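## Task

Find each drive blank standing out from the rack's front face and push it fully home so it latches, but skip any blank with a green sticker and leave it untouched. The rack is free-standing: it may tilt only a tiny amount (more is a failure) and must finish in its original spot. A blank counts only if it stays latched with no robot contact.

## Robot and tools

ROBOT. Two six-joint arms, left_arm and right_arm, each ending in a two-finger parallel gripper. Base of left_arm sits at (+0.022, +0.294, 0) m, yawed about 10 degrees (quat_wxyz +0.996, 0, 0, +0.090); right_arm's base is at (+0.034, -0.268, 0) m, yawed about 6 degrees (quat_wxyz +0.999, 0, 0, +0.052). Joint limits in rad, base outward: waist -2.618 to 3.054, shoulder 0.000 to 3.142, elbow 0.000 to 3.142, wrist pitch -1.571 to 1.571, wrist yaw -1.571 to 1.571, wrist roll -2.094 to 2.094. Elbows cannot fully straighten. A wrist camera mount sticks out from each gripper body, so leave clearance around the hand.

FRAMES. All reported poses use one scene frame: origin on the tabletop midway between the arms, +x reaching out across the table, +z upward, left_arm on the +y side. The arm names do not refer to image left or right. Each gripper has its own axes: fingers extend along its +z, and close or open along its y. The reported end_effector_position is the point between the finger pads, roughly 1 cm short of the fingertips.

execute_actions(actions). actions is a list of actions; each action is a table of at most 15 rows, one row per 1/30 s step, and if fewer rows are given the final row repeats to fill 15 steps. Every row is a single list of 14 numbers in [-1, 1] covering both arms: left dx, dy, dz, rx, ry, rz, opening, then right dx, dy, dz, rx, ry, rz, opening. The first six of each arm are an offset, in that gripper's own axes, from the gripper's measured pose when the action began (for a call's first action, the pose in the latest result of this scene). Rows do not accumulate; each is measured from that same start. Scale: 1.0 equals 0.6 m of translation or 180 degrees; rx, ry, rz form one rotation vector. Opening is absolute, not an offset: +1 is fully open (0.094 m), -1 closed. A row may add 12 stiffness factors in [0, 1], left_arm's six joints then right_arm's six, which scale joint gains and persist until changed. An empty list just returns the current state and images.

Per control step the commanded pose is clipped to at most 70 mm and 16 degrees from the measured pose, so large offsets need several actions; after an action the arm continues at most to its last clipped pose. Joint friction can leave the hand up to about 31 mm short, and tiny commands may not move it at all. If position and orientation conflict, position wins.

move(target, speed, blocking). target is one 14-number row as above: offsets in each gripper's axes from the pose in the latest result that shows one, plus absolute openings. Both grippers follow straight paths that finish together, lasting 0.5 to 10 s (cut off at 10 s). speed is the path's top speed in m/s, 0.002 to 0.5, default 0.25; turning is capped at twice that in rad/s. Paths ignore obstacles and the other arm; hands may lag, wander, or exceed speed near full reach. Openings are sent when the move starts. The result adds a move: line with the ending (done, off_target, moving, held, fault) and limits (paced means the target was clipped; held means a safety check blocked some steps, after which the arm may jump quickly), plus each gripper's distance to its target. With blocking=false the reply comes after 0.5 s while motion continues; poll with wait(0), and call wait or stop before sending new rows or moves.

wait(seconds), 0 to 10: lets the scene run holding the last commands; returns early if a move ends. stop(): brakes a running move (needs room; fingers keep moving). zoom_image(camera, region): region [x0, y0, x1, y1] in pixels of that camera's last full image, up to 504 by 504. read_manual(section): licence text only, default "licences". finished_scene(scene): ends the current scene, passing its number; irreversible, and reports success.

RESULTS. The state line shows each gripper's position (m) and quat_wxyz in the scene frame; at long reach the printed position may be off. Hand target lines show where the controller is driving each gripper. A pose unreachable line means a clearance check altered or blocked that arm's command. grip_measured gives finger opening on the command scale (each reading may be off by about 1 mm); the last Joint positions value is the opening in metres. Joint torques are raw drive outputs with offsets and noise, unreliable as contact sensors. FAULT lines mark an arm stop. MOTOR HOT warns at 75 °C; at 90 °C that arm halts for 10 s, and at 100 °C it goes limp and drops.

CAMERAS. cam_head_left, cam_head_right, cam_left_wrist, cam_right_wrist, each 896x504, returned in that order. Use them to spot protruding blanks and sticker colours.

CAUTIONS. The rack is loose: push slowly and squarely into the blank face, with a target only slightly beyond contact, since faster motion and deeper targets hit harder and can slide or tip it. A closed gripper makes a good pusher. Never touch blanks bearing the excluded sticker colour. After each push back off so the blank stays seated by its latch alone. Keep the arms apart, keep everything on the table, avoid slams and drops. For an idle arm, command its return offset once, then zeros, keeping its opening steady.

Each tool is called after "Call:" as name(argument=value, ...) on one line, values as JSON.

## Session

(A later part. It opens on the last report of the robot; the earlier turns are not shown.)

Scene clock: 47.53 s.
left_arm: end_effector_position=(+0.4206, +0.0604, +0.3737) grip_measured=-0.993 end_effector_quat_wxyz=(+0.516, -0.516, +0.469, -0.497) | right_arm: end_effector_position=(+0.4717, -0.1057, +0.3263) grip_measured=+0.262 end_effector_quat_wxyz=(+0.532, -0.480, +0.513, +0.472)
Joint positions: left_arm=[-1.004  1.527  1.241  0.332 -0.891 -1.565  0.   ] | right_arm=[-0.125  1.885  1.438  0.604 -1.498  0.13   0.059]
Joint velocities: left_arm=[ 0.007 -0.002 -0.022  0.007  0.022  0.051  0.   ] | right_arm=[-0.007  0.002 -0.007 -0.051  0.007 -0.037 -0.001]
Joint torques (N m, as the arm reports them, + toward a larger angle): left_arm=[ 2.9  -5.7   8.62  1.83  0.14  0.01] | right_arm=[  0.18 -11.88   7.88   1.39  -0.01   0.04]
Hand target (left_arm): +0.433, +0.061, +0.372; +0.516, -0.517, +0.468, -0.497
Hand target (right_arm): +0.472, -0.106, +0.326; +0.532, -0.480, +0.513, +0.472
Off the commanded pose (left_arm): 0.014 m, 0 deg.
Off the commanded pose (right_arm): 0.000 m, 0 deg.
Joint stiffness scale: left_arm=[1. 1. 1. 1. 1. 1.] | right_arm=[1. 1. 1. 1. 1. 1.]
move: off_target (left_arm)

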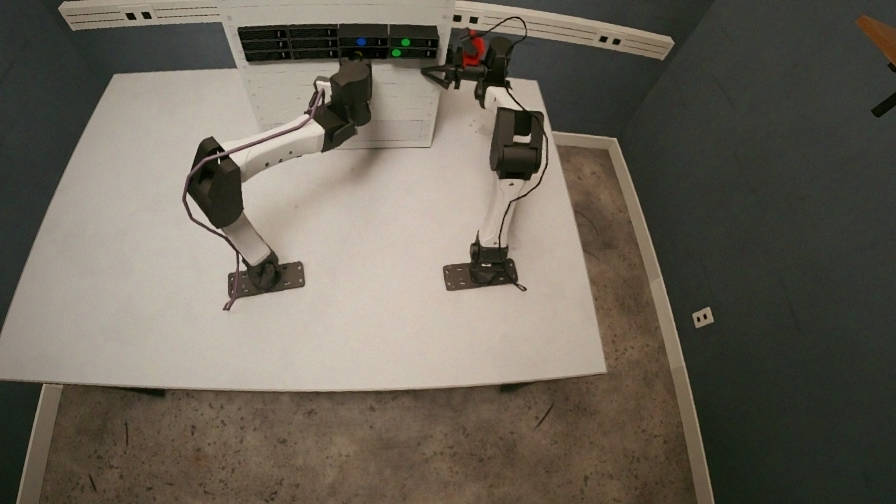

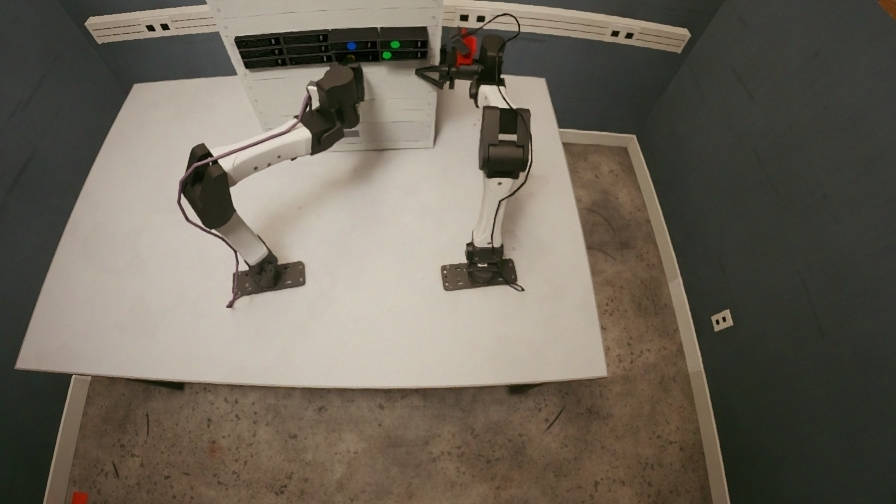

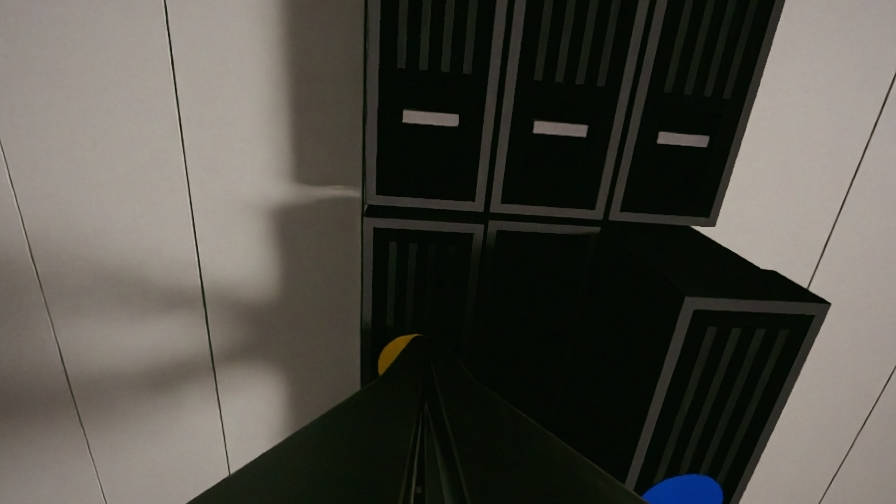

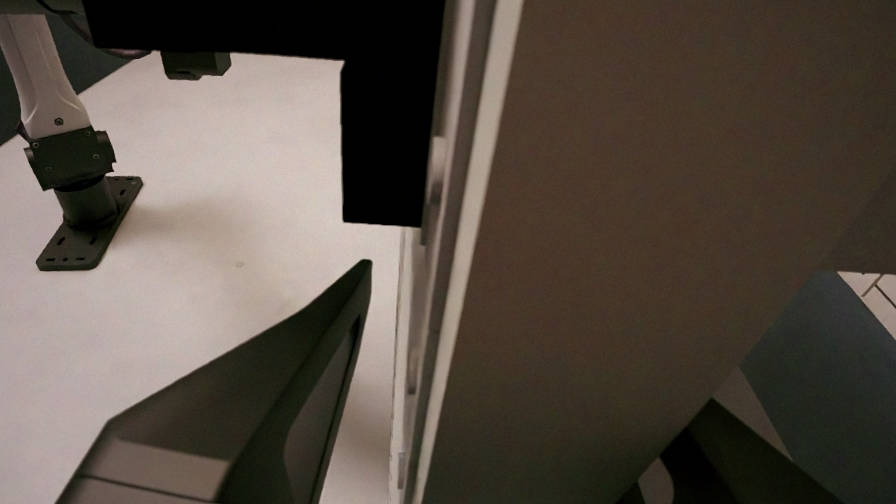

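Call:
execute_actions(actions=[[[0.002, 0.003, 0.023, 0, 0, 0, -1.0, 0, 0.002, 0, -0.002, 0, 0, 0.26], [0.002, 0.003, 0.0245, 0, 0, 0, -1.0, 0, 0.004, 0, -0.0044, 0, 0, 0.26], [0.002, 0.003, 0.026, 0, 0, 0, -1.0, 0, 0.006, 0, -0.0066, 0, 0, 0.26], [0.002, 0.003, 0.0275, 0, 0, 0, -1.0, 0, 0.008, 0, -0.0088, 0, 0, 0.26], [0.002, 0.003, 0.029, 0, 0, 0, -1.0, 0, 0.01, 0, -0.011, 0, 0, 0.26], [0.002, 0.003, 0.0305, 0, 0, 0, -1.0, 0, 0.012, 0, -0.0132, 0, 0, 0.26], [0.002, 0.003, 0.032, 0, 0, 0, -1.0, 0, 0.014, 0, -0.0154, 0, 0, 0.26], [0.002, 0.003, 0.0335, 0, 0, 0, -1.0, 0, 0.016, 0, -0.0176, 0, 0, 0.26], [0.002, 0.003, 0.035, 0, 0, 0, -1.0, 0, 0.018, 0, -0.0198, 0, 0, 0.26], [0.002, 0.003, 0.0365, 0, 0, 0, -1.0, 0, 0.019, -0.0006, -0.021, 0, 0, 0.26], [0.002, 0.003, 0.038, 0, 0, 0, -1.0, 0, 0.019, -0.0006, -0.021, 0, 0, 0.26], [0.002, 0.003, 0.0395, 0, 0, 0, -1.0, 0, 0.019, -0.0006, -0.021, 0, 0, 0.26], [0.002, 0.003, 0.041, 0, 0, 0, -1.0, 0, 0.019, -0.0006, -0.021, 0, 0, 0.26], [0.002, 0.003, 0.042, 0, 0, 0, -1.0, 0, 0.019, -0.0006, -0.021, 0, 0, 0.26]]])

Call:
wait(seconds=0.3)

Scene clock: 48.57 s.
left_arm: end_effector_position=(+0.4247, +0.0605, +0.3739) grip_measured=-0.993 end_effector_quat_wxyz=(+0.516, -0.515, +0.471, -0.496) | right_arm: end_effector_position=(+0.4711, -0.1056, +0.3270) grip_measured=+0.262 end_effector_quat_wxyz=(+0.531, -0.480, +0.514, +0.473)
Joint positions: left_arm=[-0.995  1.537  1.255  0.32  -0.88  -1.565  0.   ] | right_arm=[-0.125  1.885  1.438  0.613 -1.5    0.142  0.059]
Joint velocities: left_arm=[-0.007 -0.002  0.027  0.022  0.007 -0.125  0.001] | right_arm=[-0.007  0.017 -0.002 -0.081  0.066  0.007  0.001]
Joint torques (N m, as the arm reports them, + toward a larger angle): left_arm=[ 4.26 -4.45  9.36  1.99  0.3   0.03] | right_arm=[  0.17 -12.07   7.57   1.52  -0.58   0.16]
Hand target (left_arm): +0.444, +0.062, +0.372; +0.517, -0.516, +0.469, -0.497
Hand target (right_arm): +0.461, -0.105, +0.326; +0.516, -0.498, +0.501, +0.485
Off the commanded pose (left_arm): 0.021 m, 0 deg.
Off the commanded pose (right_arm): 0.011 m, 4 deg.
Joint stiffness scale: left_arm=[1. 1. 1. 1. 1. 1.] | right_arm=[1. 1. 1. 1. 1. 1.]
joint sent to its limit (right arm) — the command would take joint 5 (wrist yaw) past its lower limit, so that joint was sent only as far as its limit.

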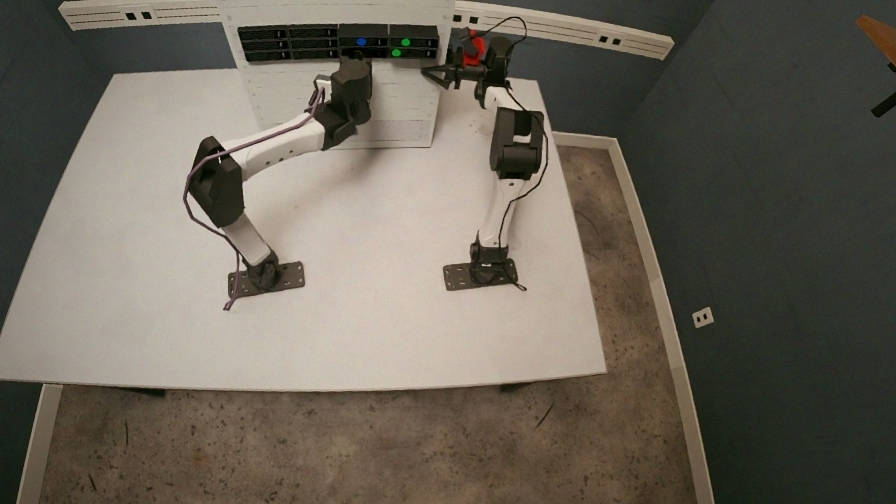

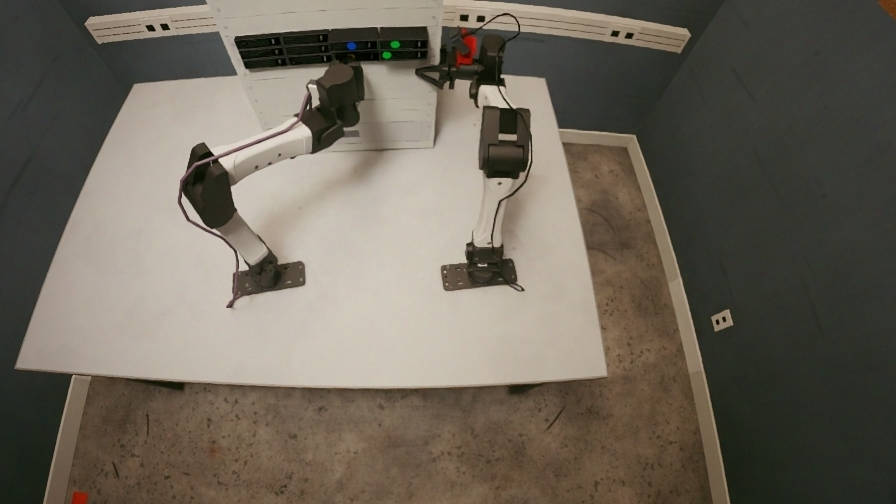

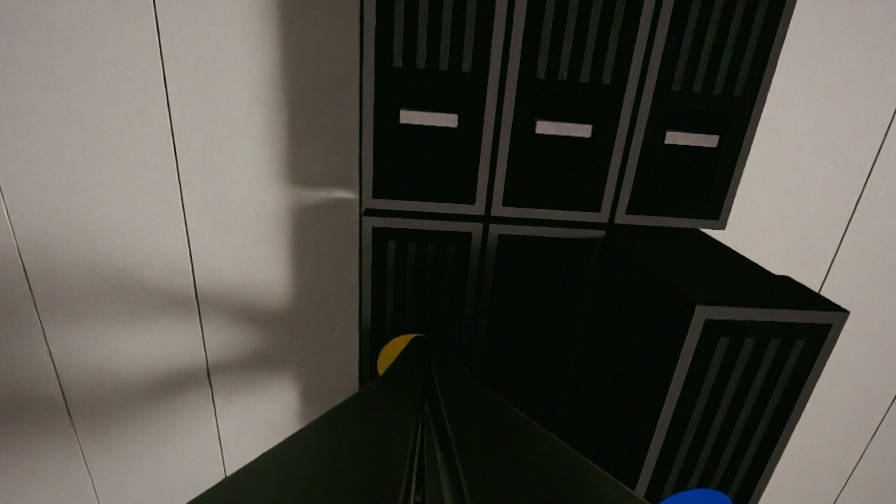

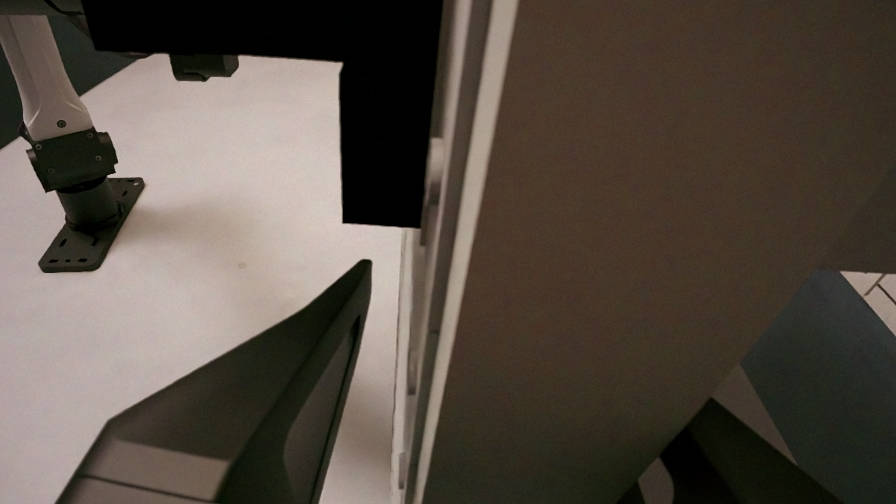

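Scene clock: 48.87 s.
left_arm: end_effector_position=(+0.4247, +0.0605, +0.3739) grip_measured=-0.993 end_effector_quat_wxyz=(+0.516, -0.515, +0.472, -0.495) | right_arm: end_effector_position=(+0.4711, -0.1056, +0.3270) grip_measured=+0.262 end_effector_quat_wxyz=(+0.531, -0.480, +0.514, +0.474)
Joint positions: left_arm=[-0.995  1.537  1.256  0.316 -0.88  -1.565  0.   ] | right_arm=[-0.125  1.885  1.438  0.613 -1.5    0.143  0.059]
Joint velocities: left_arm=[-0.012 -0.017 -0.017 -0.066 -0.051  0.007  0.   ] | right_arm=[-0.002  0.002  0.007 -0.051  0.022 -0.037 -0.001]
Joint torques (N m, as the arm reports them, + toward a larger angle): left_arm=[ 4.35 -4.35  9.22  1.96  0.3   0.01] | right_arm=[  0.18 -12.04   7.58   1.53  -0.58   0.14]
Hand target (left_arm): +0.444, +0.062, +0.372; +0.517, -0.516, +0.469, -0.497
Hand target (right_arm): +0.461, -0.105, +0.326; +0.516, -0.498, +0.501, +0.485
Off the commanded pose (left_arm): 0.021 m, 1 deg.
Off the commanded pose (right_arm): 0.011 m, 4 deg.
Joint stiffness scale: left_arm=[1. 1. 1. 1. 1. 1.] | right_arm=[1. 1. 1. 1. 1. 1.]
wait: 0.30 s; at rest by 0.17 s

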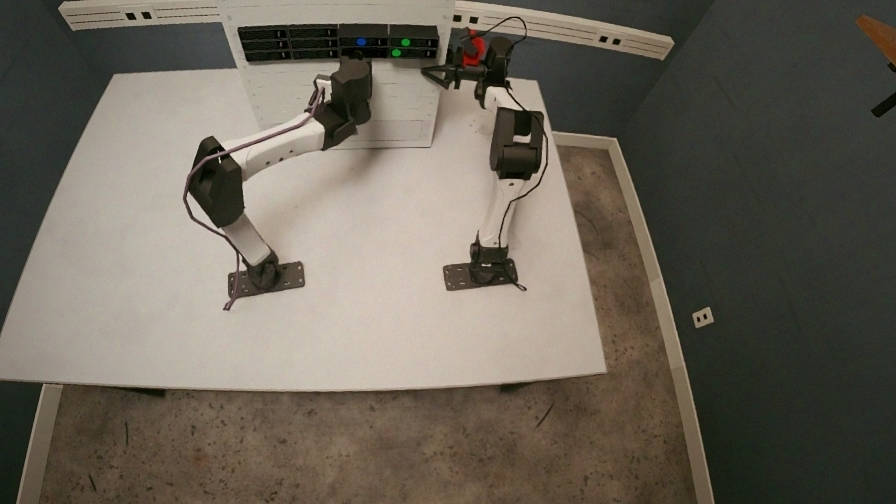

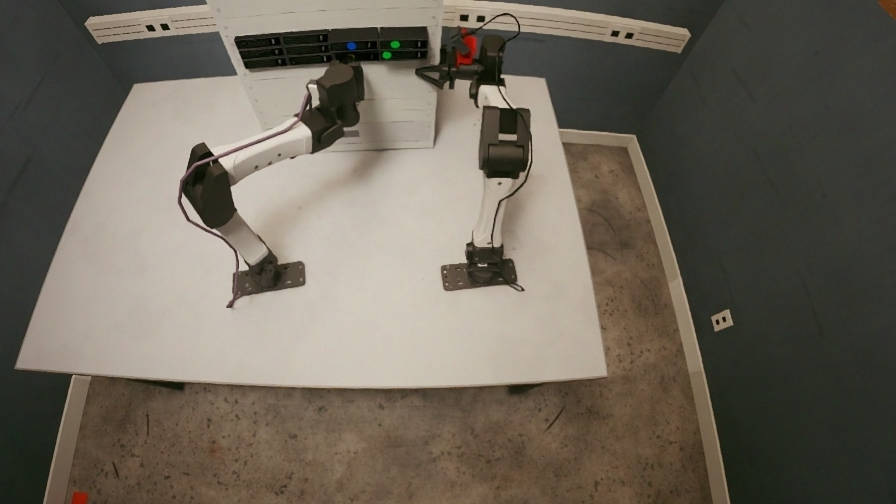

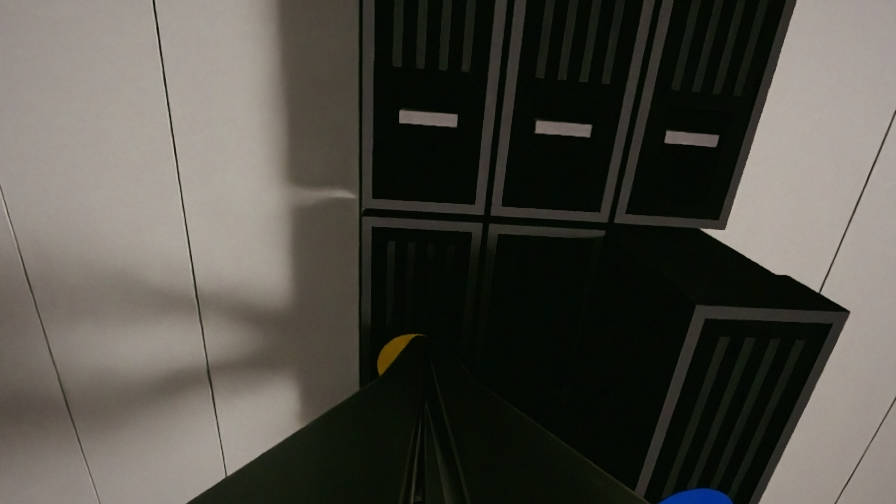

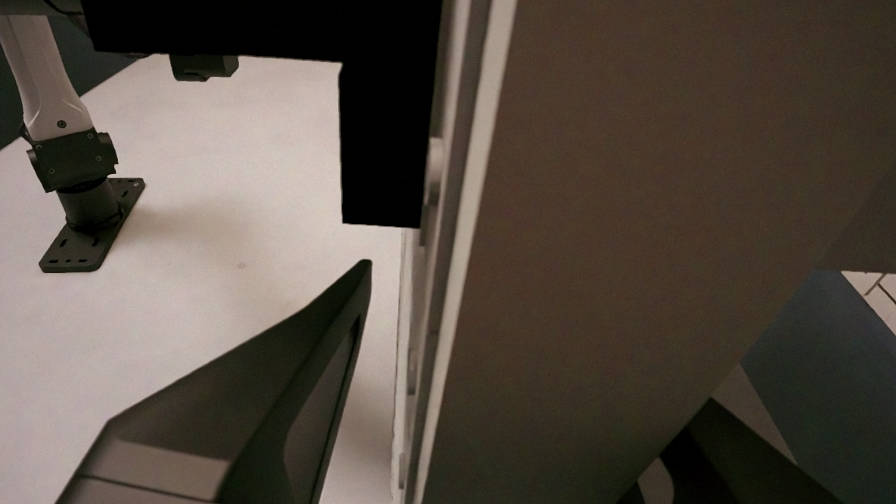

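Call:
zoom_image(camera="cam_left_wrist", region=[270, 140, 620, 300])

Region (270, 140, 620, 300) of cam_left_wrist's 896x504 image, scaled by 1.440, with more detail than that image has; it fills the top 230 rows of this view, and the rest is white.

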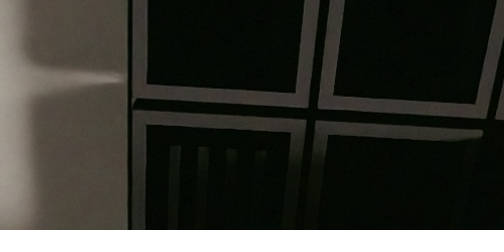

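Call:
move(target=[0, -0.01, -0.09, 0, 0, 0, -1.0, 0, 0, 0, 0, 0, 0, 0.26], speed=0.1)

Scene clock: 50.53 s.
left_arm: end_effector_position=(+0.3756, +0.0524, +0.3808) grip_measured=-0.993 end_effector_quat_wxyz=(+0.512, -0.516, +0.468, -0.502) | right_arm: end_effector_position=(+0.4717, -0.1057, +0.3271) grip_measured=+0.262 end_effector_quat_wxyz=(+0.531, -0.478, +0.515, +0.473)
Joint positions: left_arm=[-1.125  1.437  1.184  0.306 -1.002 -1.565  0.   ] | right_arm=[-0.125  1.885  1.438  0.613 -1.497  0.144  0.059]
Joint velocities: left_arm=[-0.007  0.002 -0.022 -0.022  0.007  0.037 -0.   ] | right_arm=[ 0.002  0.002  0.012 -0.037 -0.007 -0.007 -0.002]
Joint torques (N m, as the arm reports them, + toward a larger angle): left_arm=[ 0.02 -8.84  5.82  1.55 -0.17  0.11] | right_arm=[  0.18 -11.88   7.89   1.39  -0.04   0.04]
Hand target (left_arm): +0.371, +0.057, +0.379; +0.516, -0.516, +0.472, -0.495
Hand target (right_arm): +0.471, -0.106, +0.327; +0.530, -0.480, +0.514, +0.474
Off the commanded pose (left_arm): 0.007 m, 1 deg.
Off the commanded pose (right_arm): 0.001 m, 0 deg.
Joint stiffness scale: left_arm=[1. 1. 1. 1. 1. 1.] | right_arm=[1. 1. 1. 1. 1. 1.]
move: done

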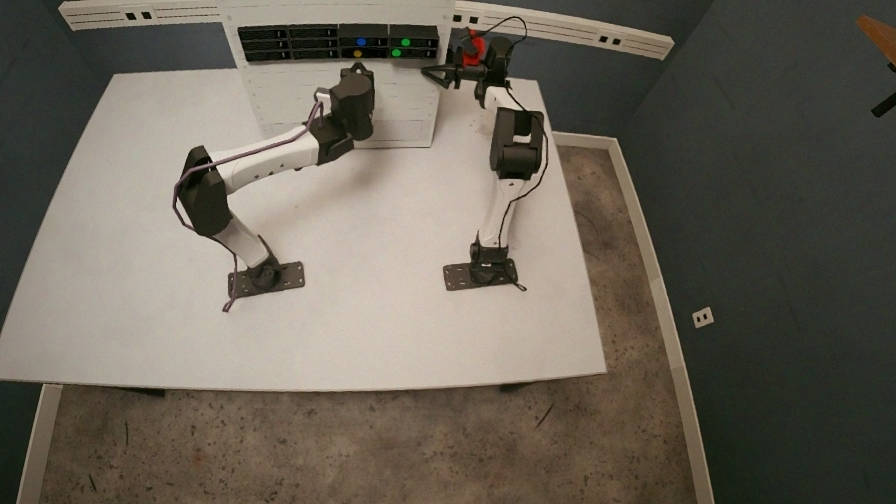

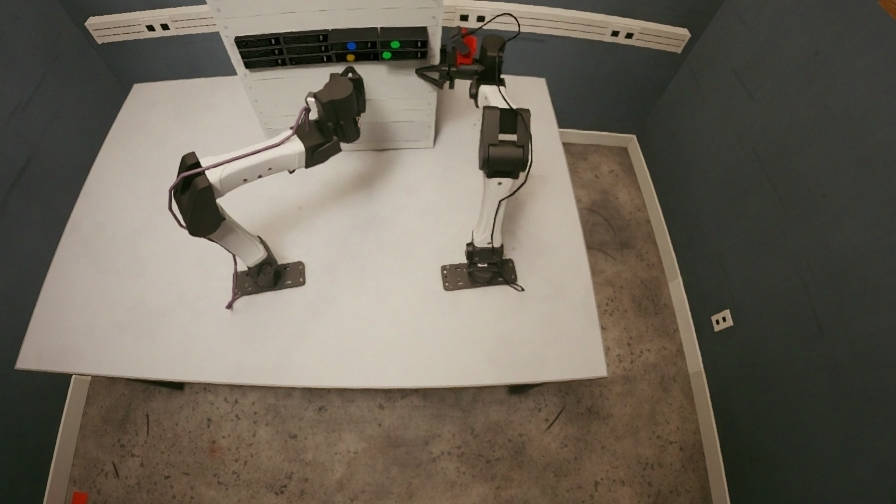

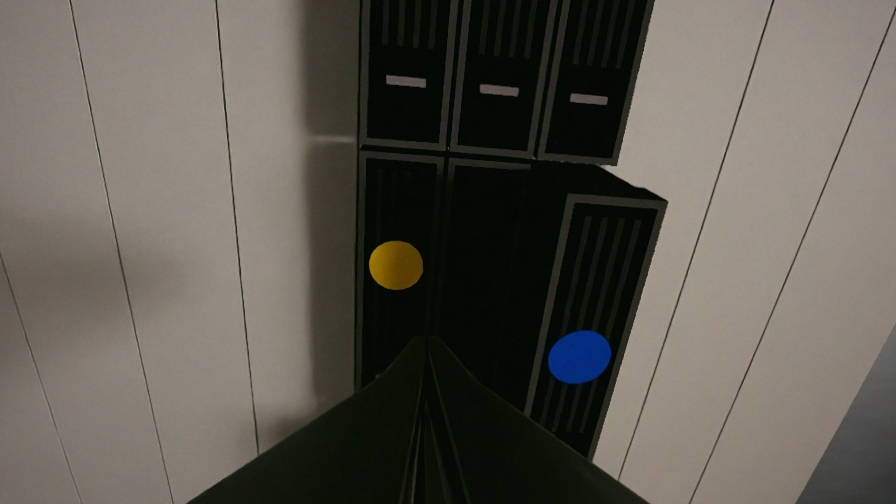

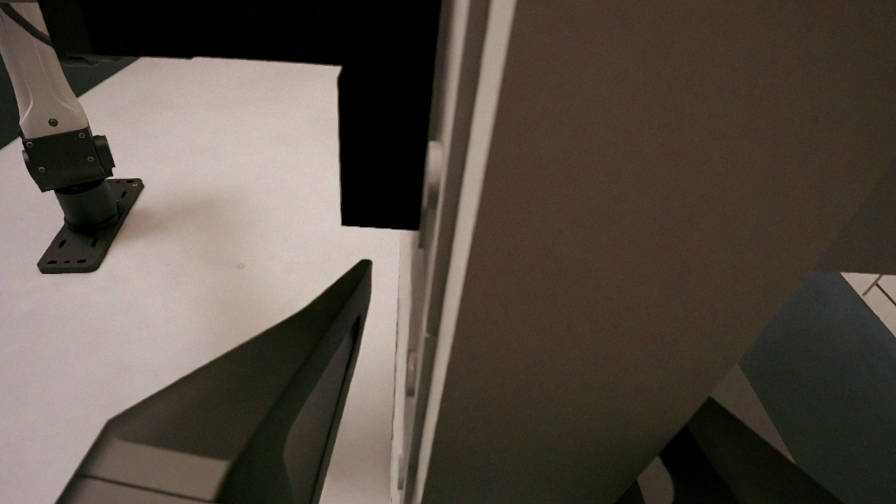

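Call:
move(target=[-0.0035, -0.0767, 0.006, -0.0094, 0, 0.0123, -1.0, 0, 0, 0, 0, 0, 0, 0.26], speed=0.08)

Scene clock: 52.30 s.
left_arm: end_effector_position=(+0.3736, +0.0577, +0.4264) grip_measured=-0.993 end_effector_quat_wxyz=(+0.516, -0.515, +0.482, -0.486) | right_arm: end_effector_position=(+0.4718, -0.1057, +0.3271) grip_measured=+0.262 end_effector_quat_wxyz=(+0.531, -0.478, +0.515, +0.473)
Joint positions: left_arm=[-1.122  1.437  1.396  0.049 -1.004 -1.568  0.   ] | right_arm=[-0.125  1.885  1.438  0.613 -1.496  0.144  0.059]
Joint velocities: left_arm=[-0.012 -0.012 -0.002 -0.007 -0.022 -0.007 -0.001] | right_arm=[ 0.007 -0.017 -0.012  0.007  0.007  0.007  0.   ]
Joint torques (N m, as the arm reports them, + toward a larger angle): left_arm=[ 1.24 -5.73  8.27  1.58  0.01  0.01] | right_arm=[  0.18 -11.87   7.88   1.39   0.     0.04]
Hand target (left_arm): +0.378, +0.055, +0.427; +0.514, -0.515, +0.485, -0.486
Hand target (right_arm): +0.472, -0.106, +0.327; +0.531, -0.478, +0.515, +0.473
Off the commanded pose (left_arm): 0.004 m, 0 deg.
Off the commanded pose (right_arm): 0.000 m, 0 deg.
Joint stiffness scale: left_arm=[1. 1. 1. 1. 1. 1.] | right_arm=[1. 1. 1. 1. 1. 1.]
move: done

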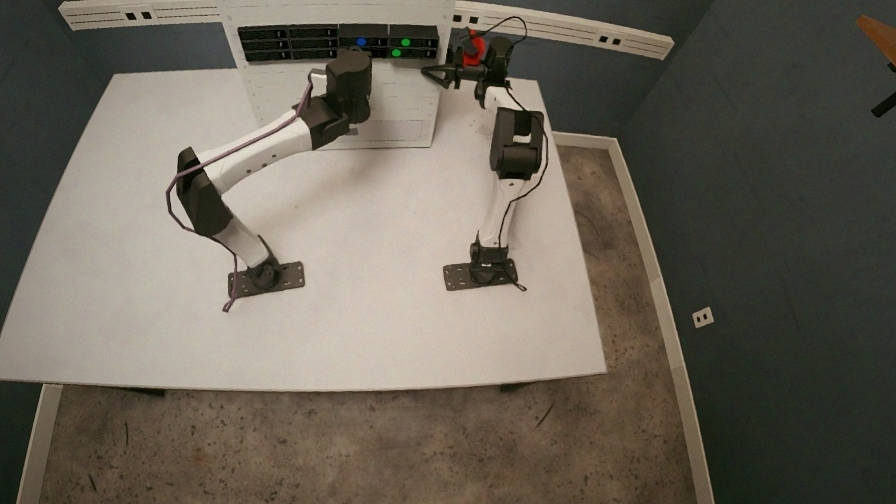

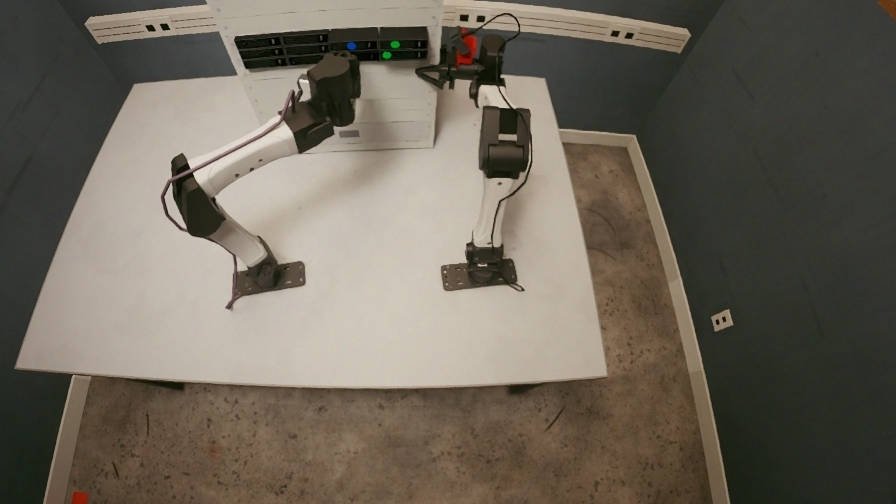

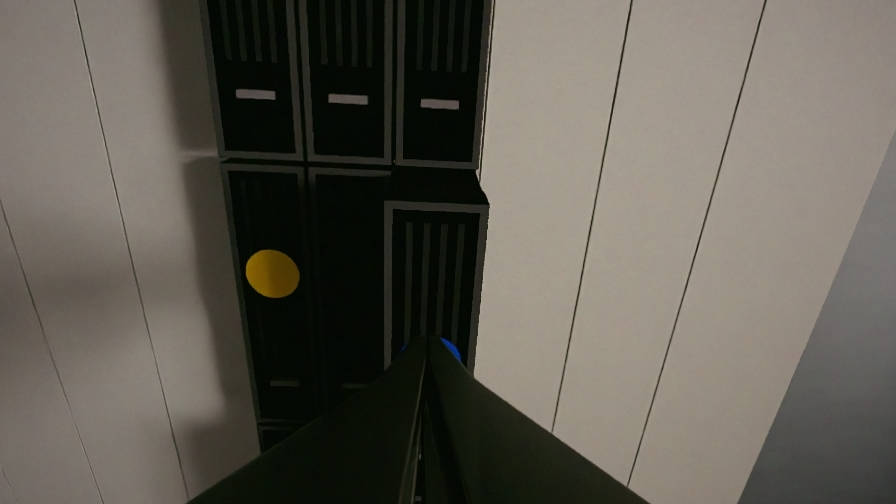

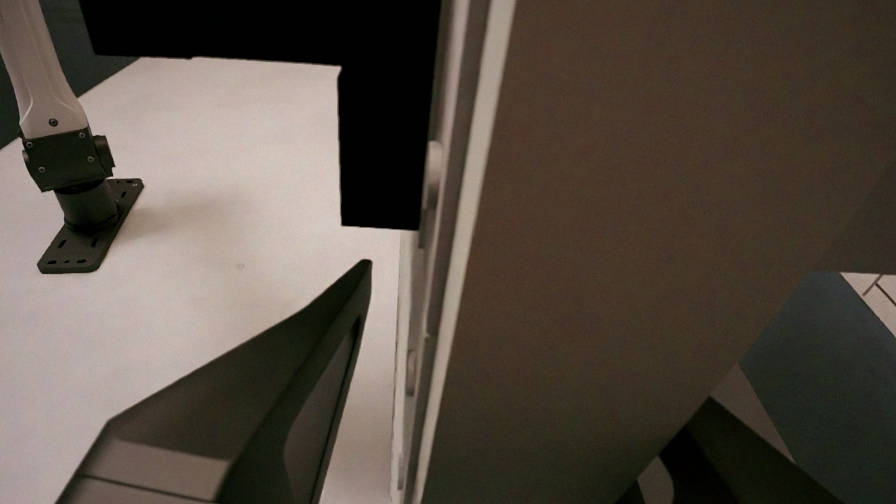

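Call:
move(target=[0.004, -0.002, 0.113, 0, 0, 0, -1.0, 0, 0.017, -0.0005, -0.019, 0, 0, 0.26], speed=0.035)

Scene clock: 54.70 s.
left_arm: end_effector_position=(+0.4244, +0.0626, +0.4265) grip_measured=-0.993 end_effector_quat_wxyz=(+0.518, -0.517, +0.486, -0.478) | right_arm: end_effector_position=(+0.4715, -0.1057, +0.3281) grip_measured=+0.262 end_effector_quat_wxyz=(+0.529, -0.476, +0.517, +0.476)
Joint positions: left_arm=[-0.993  1.552  1.515  0.027 -0.885 -1.568  0.   ] | right_arm=[-0.125  1.885  1.438  0.625 -1.497  0.165  0.059]
Joint velocities: left_arm=[ 0.007 -0.002  0.002 -0.051  0.022  0.007  0.001] | right_arm=[-0.012 -0.007  0.002 -0.066 -0.007  0.007 -0.001]
Joint torques (N m, as the arm reports them, + toward a larger angle): left_arm=[ 3.21 -5.18  8.9   2.05  0.25  0.08] | right_arm=[  0.17 -11.72   7.87   1.56  -0.57   0.13]
Hand target (left_arm): +0.440, +0.061, +0.427; +0.516, -0.515, +0.482, -0.486
Hand target (right_arm): +0.462, -0.105, +0.327; +0.516, -0.495, +0.503, +0.486
Off the commanded pose (left_arm): 0.017 m, 1 deg.
Off the commanded pose (right_arm): 0.010 m, 3 deg.
Joint stiffness scale: left_arm=[1. 1. 1. 1. 1. 1.] | right_arm=[1. 1. 1. 1. 1. 1.]
move: off_target (left_arm, right_arm)

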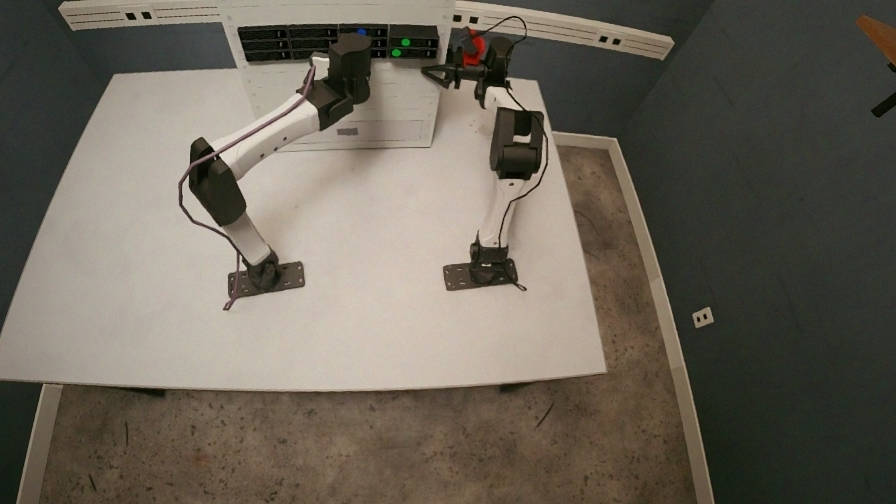

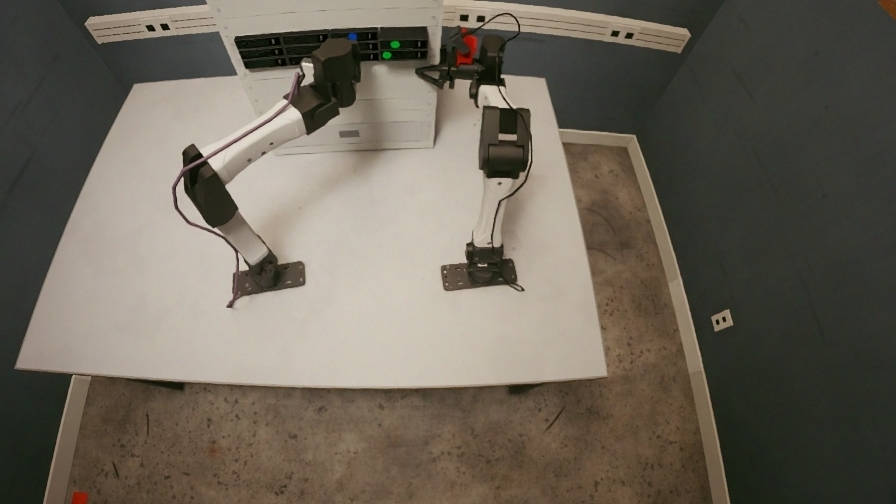

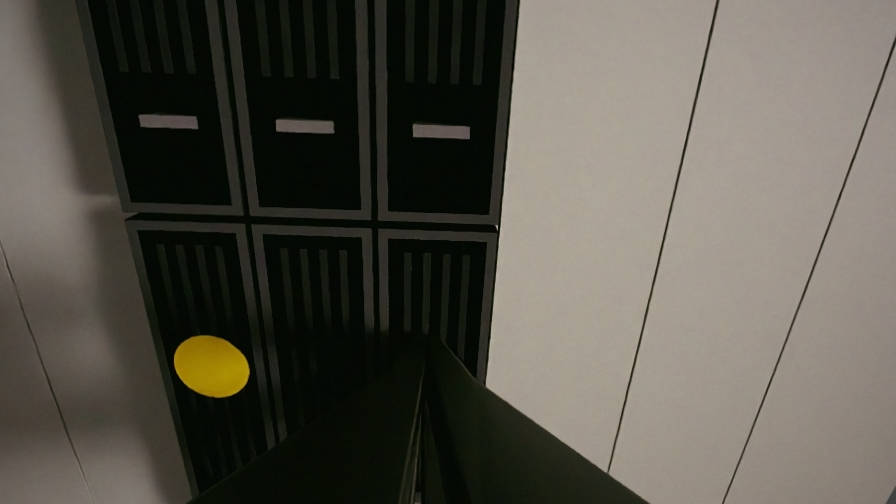

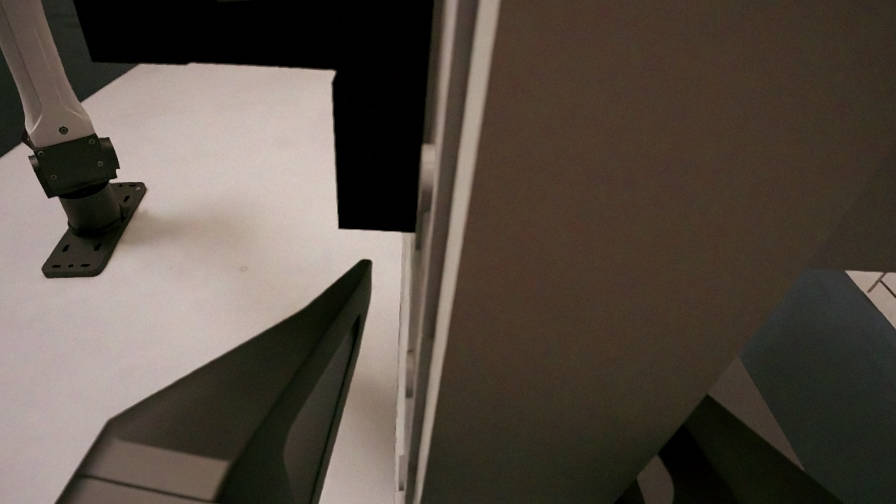

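Call:
zoom_image(camera="cam_left_wrist", region=[230, 170, 530, 300])

Region (230, 170, 530, 300) of cam_left_wrist's 896x504 image, scaled by 1.680, with more detail than that image has; it fills the top 218 rows of this view, and the rest is white.

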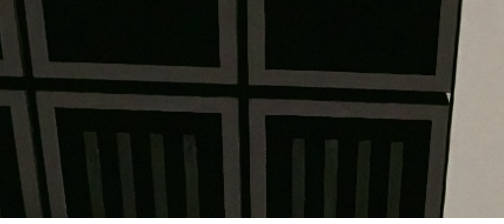

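Call:
execute_actions(actions=[[[0.002, 0, 0.027, 0, 0, 0, -1.0, 0, 0.016, -0.0005, -0.018, 0, 0, 0.26], [0.002, 0, 0.028, 0, 0, 0, -1.0, 0, 0.016, -0.0005, -0.018, 0, 0, 0.26], [0.002, 0, 0.029, 0, 0, 0, -1.0, 0, 0.016, -0.0005, -0.018, 0, 0, 0.26], [0.002, 0, 0.030, 0, 0, 0, -1.0, 0, 0.016, -0.0005, -0.018, 0, 0, 0.26], [0.002, 0, 0.031, 0, 0, 0, -1.0, 0, 0.016, -0.0005, -0.018, 0, 0, 0.26], [0.002, 0, 0.032, 0, 0, 0, -1.0, 0, 0.016, -0.0005, -0.018, 0, 0, 0.26], [0.002, 0, 0.033, 0, 0, 0, -1.0, 0, 0.016, -0.0005, -0.018, 0, 0, 0.26], [0.002, 0, 0.034, 0, 0, 0, -1.0, 0, 0.016, -0.0005, -0.018, 0, 0, 0.26], [0.002, 0, 0.035, 0, 0, 0, -1.0, 0, 0.016, -0.0005, -0.018, 0, 0, 0.26], [0.002, 0, 0.036, 0, 0, 0, -1.0, 0, 0.016, -0.0005, -0.018, 0, 0, 0.26], [0.002, 0, 0.037, 0, 0, 0, -1.0, 0, 0.016, -0.0005, -0.018, 0, 0, 0.26]]])

Scene clock: 55.87 s.
left_arm: end_effector_position=(+0.4247, +0.0627, +0.4266) grip_measured=-0.993 end_effector_quat_wxyz=(+0.517, -0.515, +0.494, -0.473) | right_arm: end_effector_position=(+0.4716, -0.1057, +0.3285) grip_measured=+0.262 end_effector_quat_wxyz=(+0.527, -0.473, +0.519, +0.478)
Joint positions: left_arm=[-0.99   1.552  1.529 -0.005 -0.875 -1.568  0.   ] | right_arm=[-0.125  1.885  1.438  0.629 -1.496  0.178  0.059]
Joint velocities: left_arm=[-0.002 -0.007 -0.017 -0.11   0.037  0.095 -0.001] | right_arm=[ 0.007  0.012  0.002 -0.051  0.051  0.007 -0.   ]
Joint torques (N m, as the arm reports them, + toward a larger angle): left_arm=[ 4.24 -4.49  8.88  2.15  0.18  0.05] | right_arm=[  0.16 -11.77   7.95   1.56  -0.57   0.14]
Hand target (left_arm): +0.445, +0.064, +0.426; +0.519, -0.516, +0.486, -0.478
Hand target (right_arm): +0.462, -0.105, +0.328; +0.514, -0.492, +0.506, +0.488
Off the commanded pose (left_arm): 0.022 m, 1 deg.
Off the commanded pose (right_arm): 0.010 m, 3 deg.
Joint stiffness scale: left_arm=[1. 1. 1. 1. 1. 1.] | right_arm=[1. 1. 1. 1. 1. 1.]

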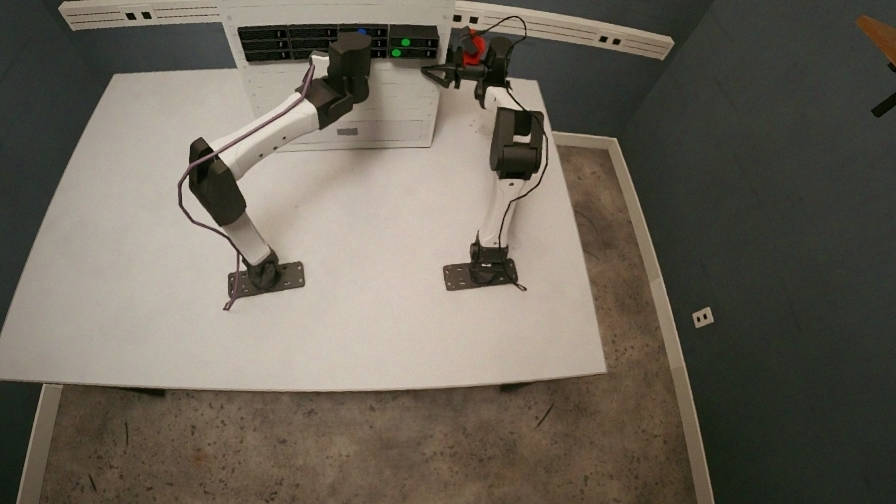

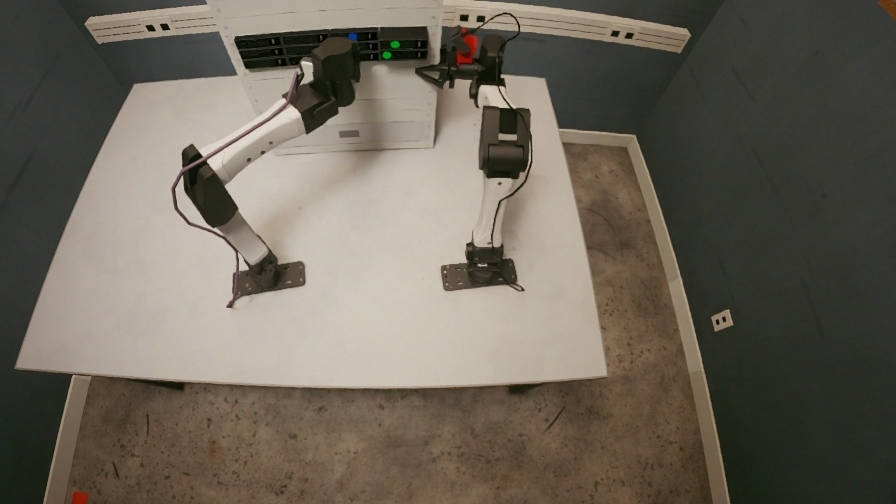

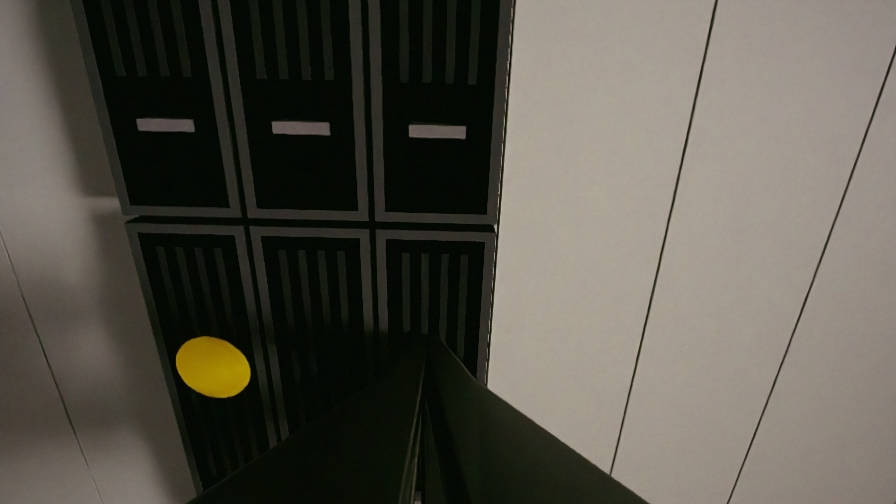

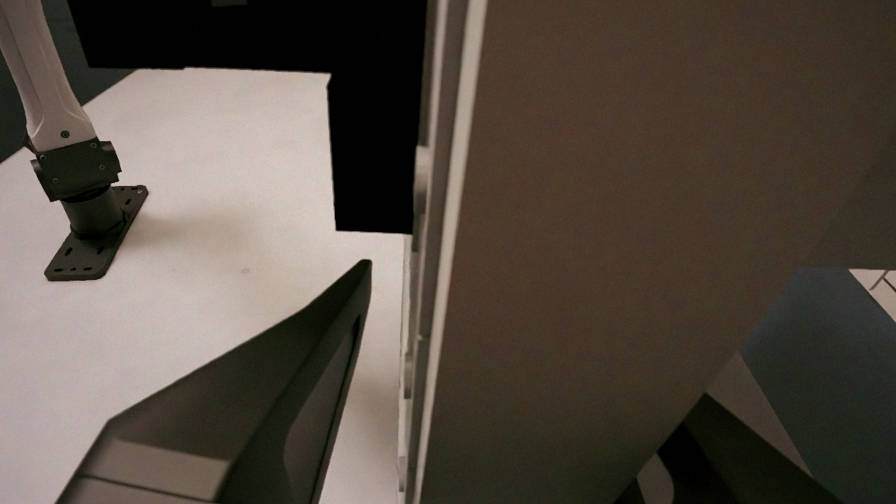

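Call:
move(target=[0, 0, -0.15, 0, 0, 0, -1.0, 0, 0, 0, 0, 0, 0, 0.9], speed=0.12)

Scene clock: 57.60 s.
left_arm: end_effector_position=(+0.3396, +0.0509, +0.4302) grip_measured=-0.993 end_effector_quat_wxyz=(+0.515, -0.513, +0.494, -0.477) | right_arm: end_effector_position=(+0.4718, -0.1057, +0.3289) grip_measured=+0.898 end_effector_quat_wxyz=(+0.529, -0.474, +0.518, +0.477)
Joint positions: left_arm=[-1.228  1.395  1.402 -0.04  -1.103 -1.581  0.   ] | right_arm=[-0.125  1.885  1.438  0.633 -1.494  0.179  0.089]
Joint velocities: left_arm=[ 0.027 -0.007 -0.007  0.007 -0.066  0.051 -0.   ] | right_arm=[-0.012  0.002  0.002 -0.051 -0.051 -0.095  0.   ]
Joint torques (N m, as the arm reports them, + toward a larger angle): left_arm=[ 0.03 -8.1   5.61  1.53 -0.21 -0.01] | right_arm=[  0.18 -11.85   7.85   1.36   0.     0.05]
Hand target (left_arm): +0.335, +0.056, +0.428; +0.517, -0.515, +0.494, -0.473
Hand target (right_arm): +0.472, -0.106, +0.328; +0.527, -0.473, +0.519, +0.478
Off the commanded pose (left_arm): 0.008 m, 1 deg.
Off the commanded pose (right_arm): 0.000 m, 0 deg.
Joint stiffness scale: left_arm=[1. 1. 1. 1. 1. 1.] | right_arm=[1. 1. 1. 1. 1. 1.]
move: done

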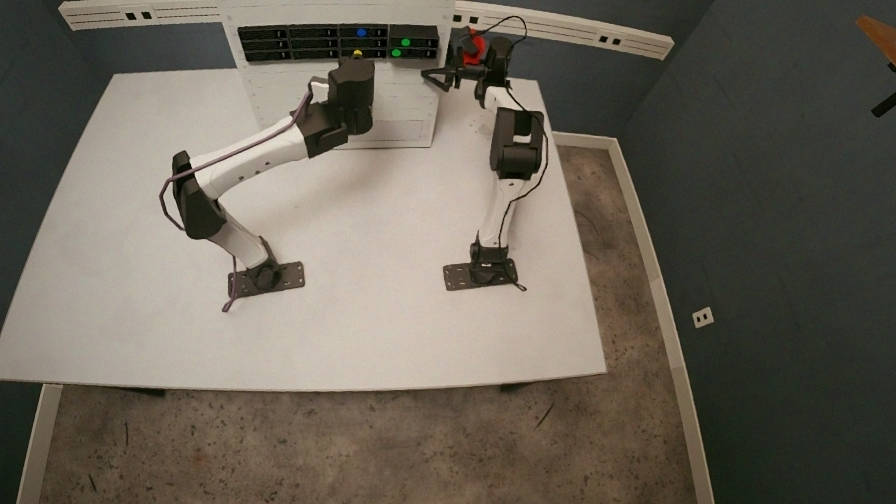

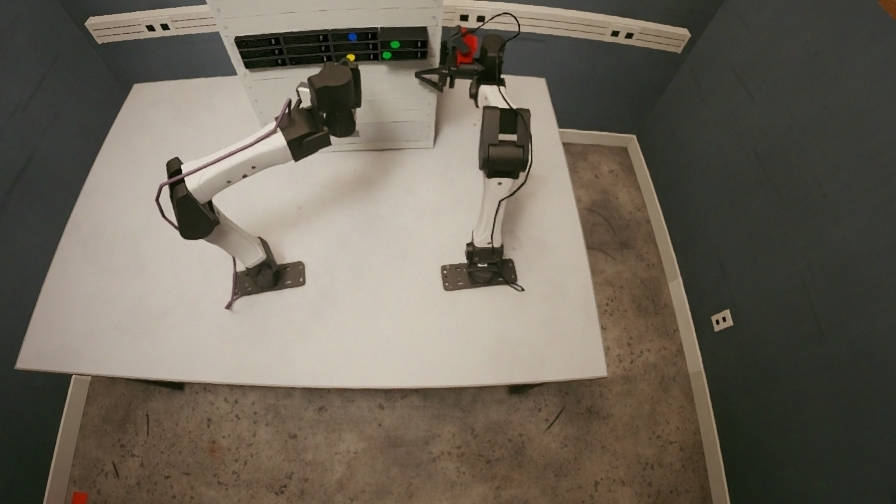

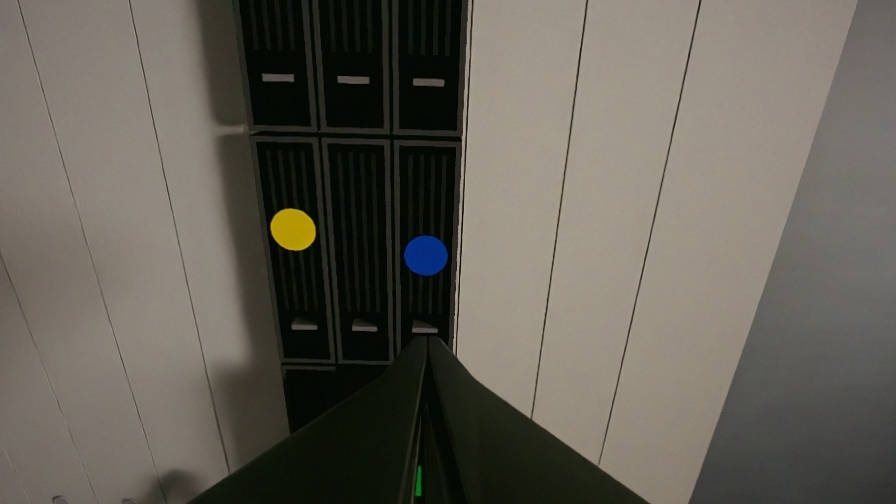

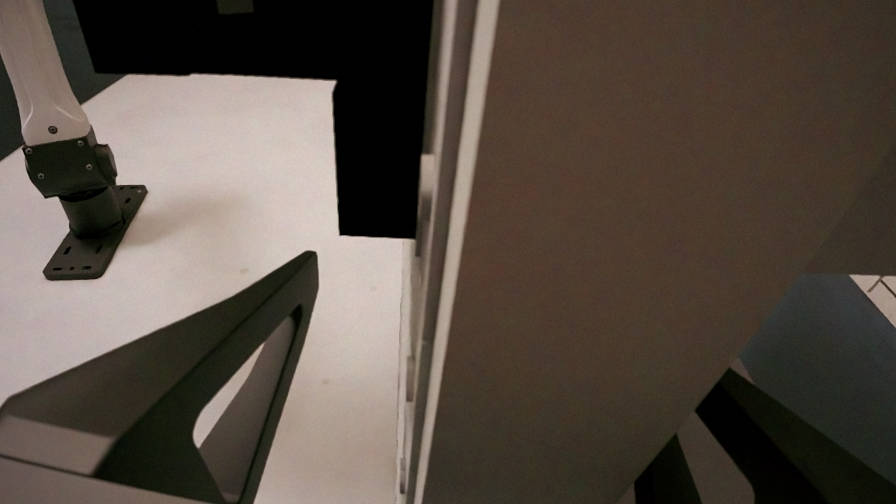

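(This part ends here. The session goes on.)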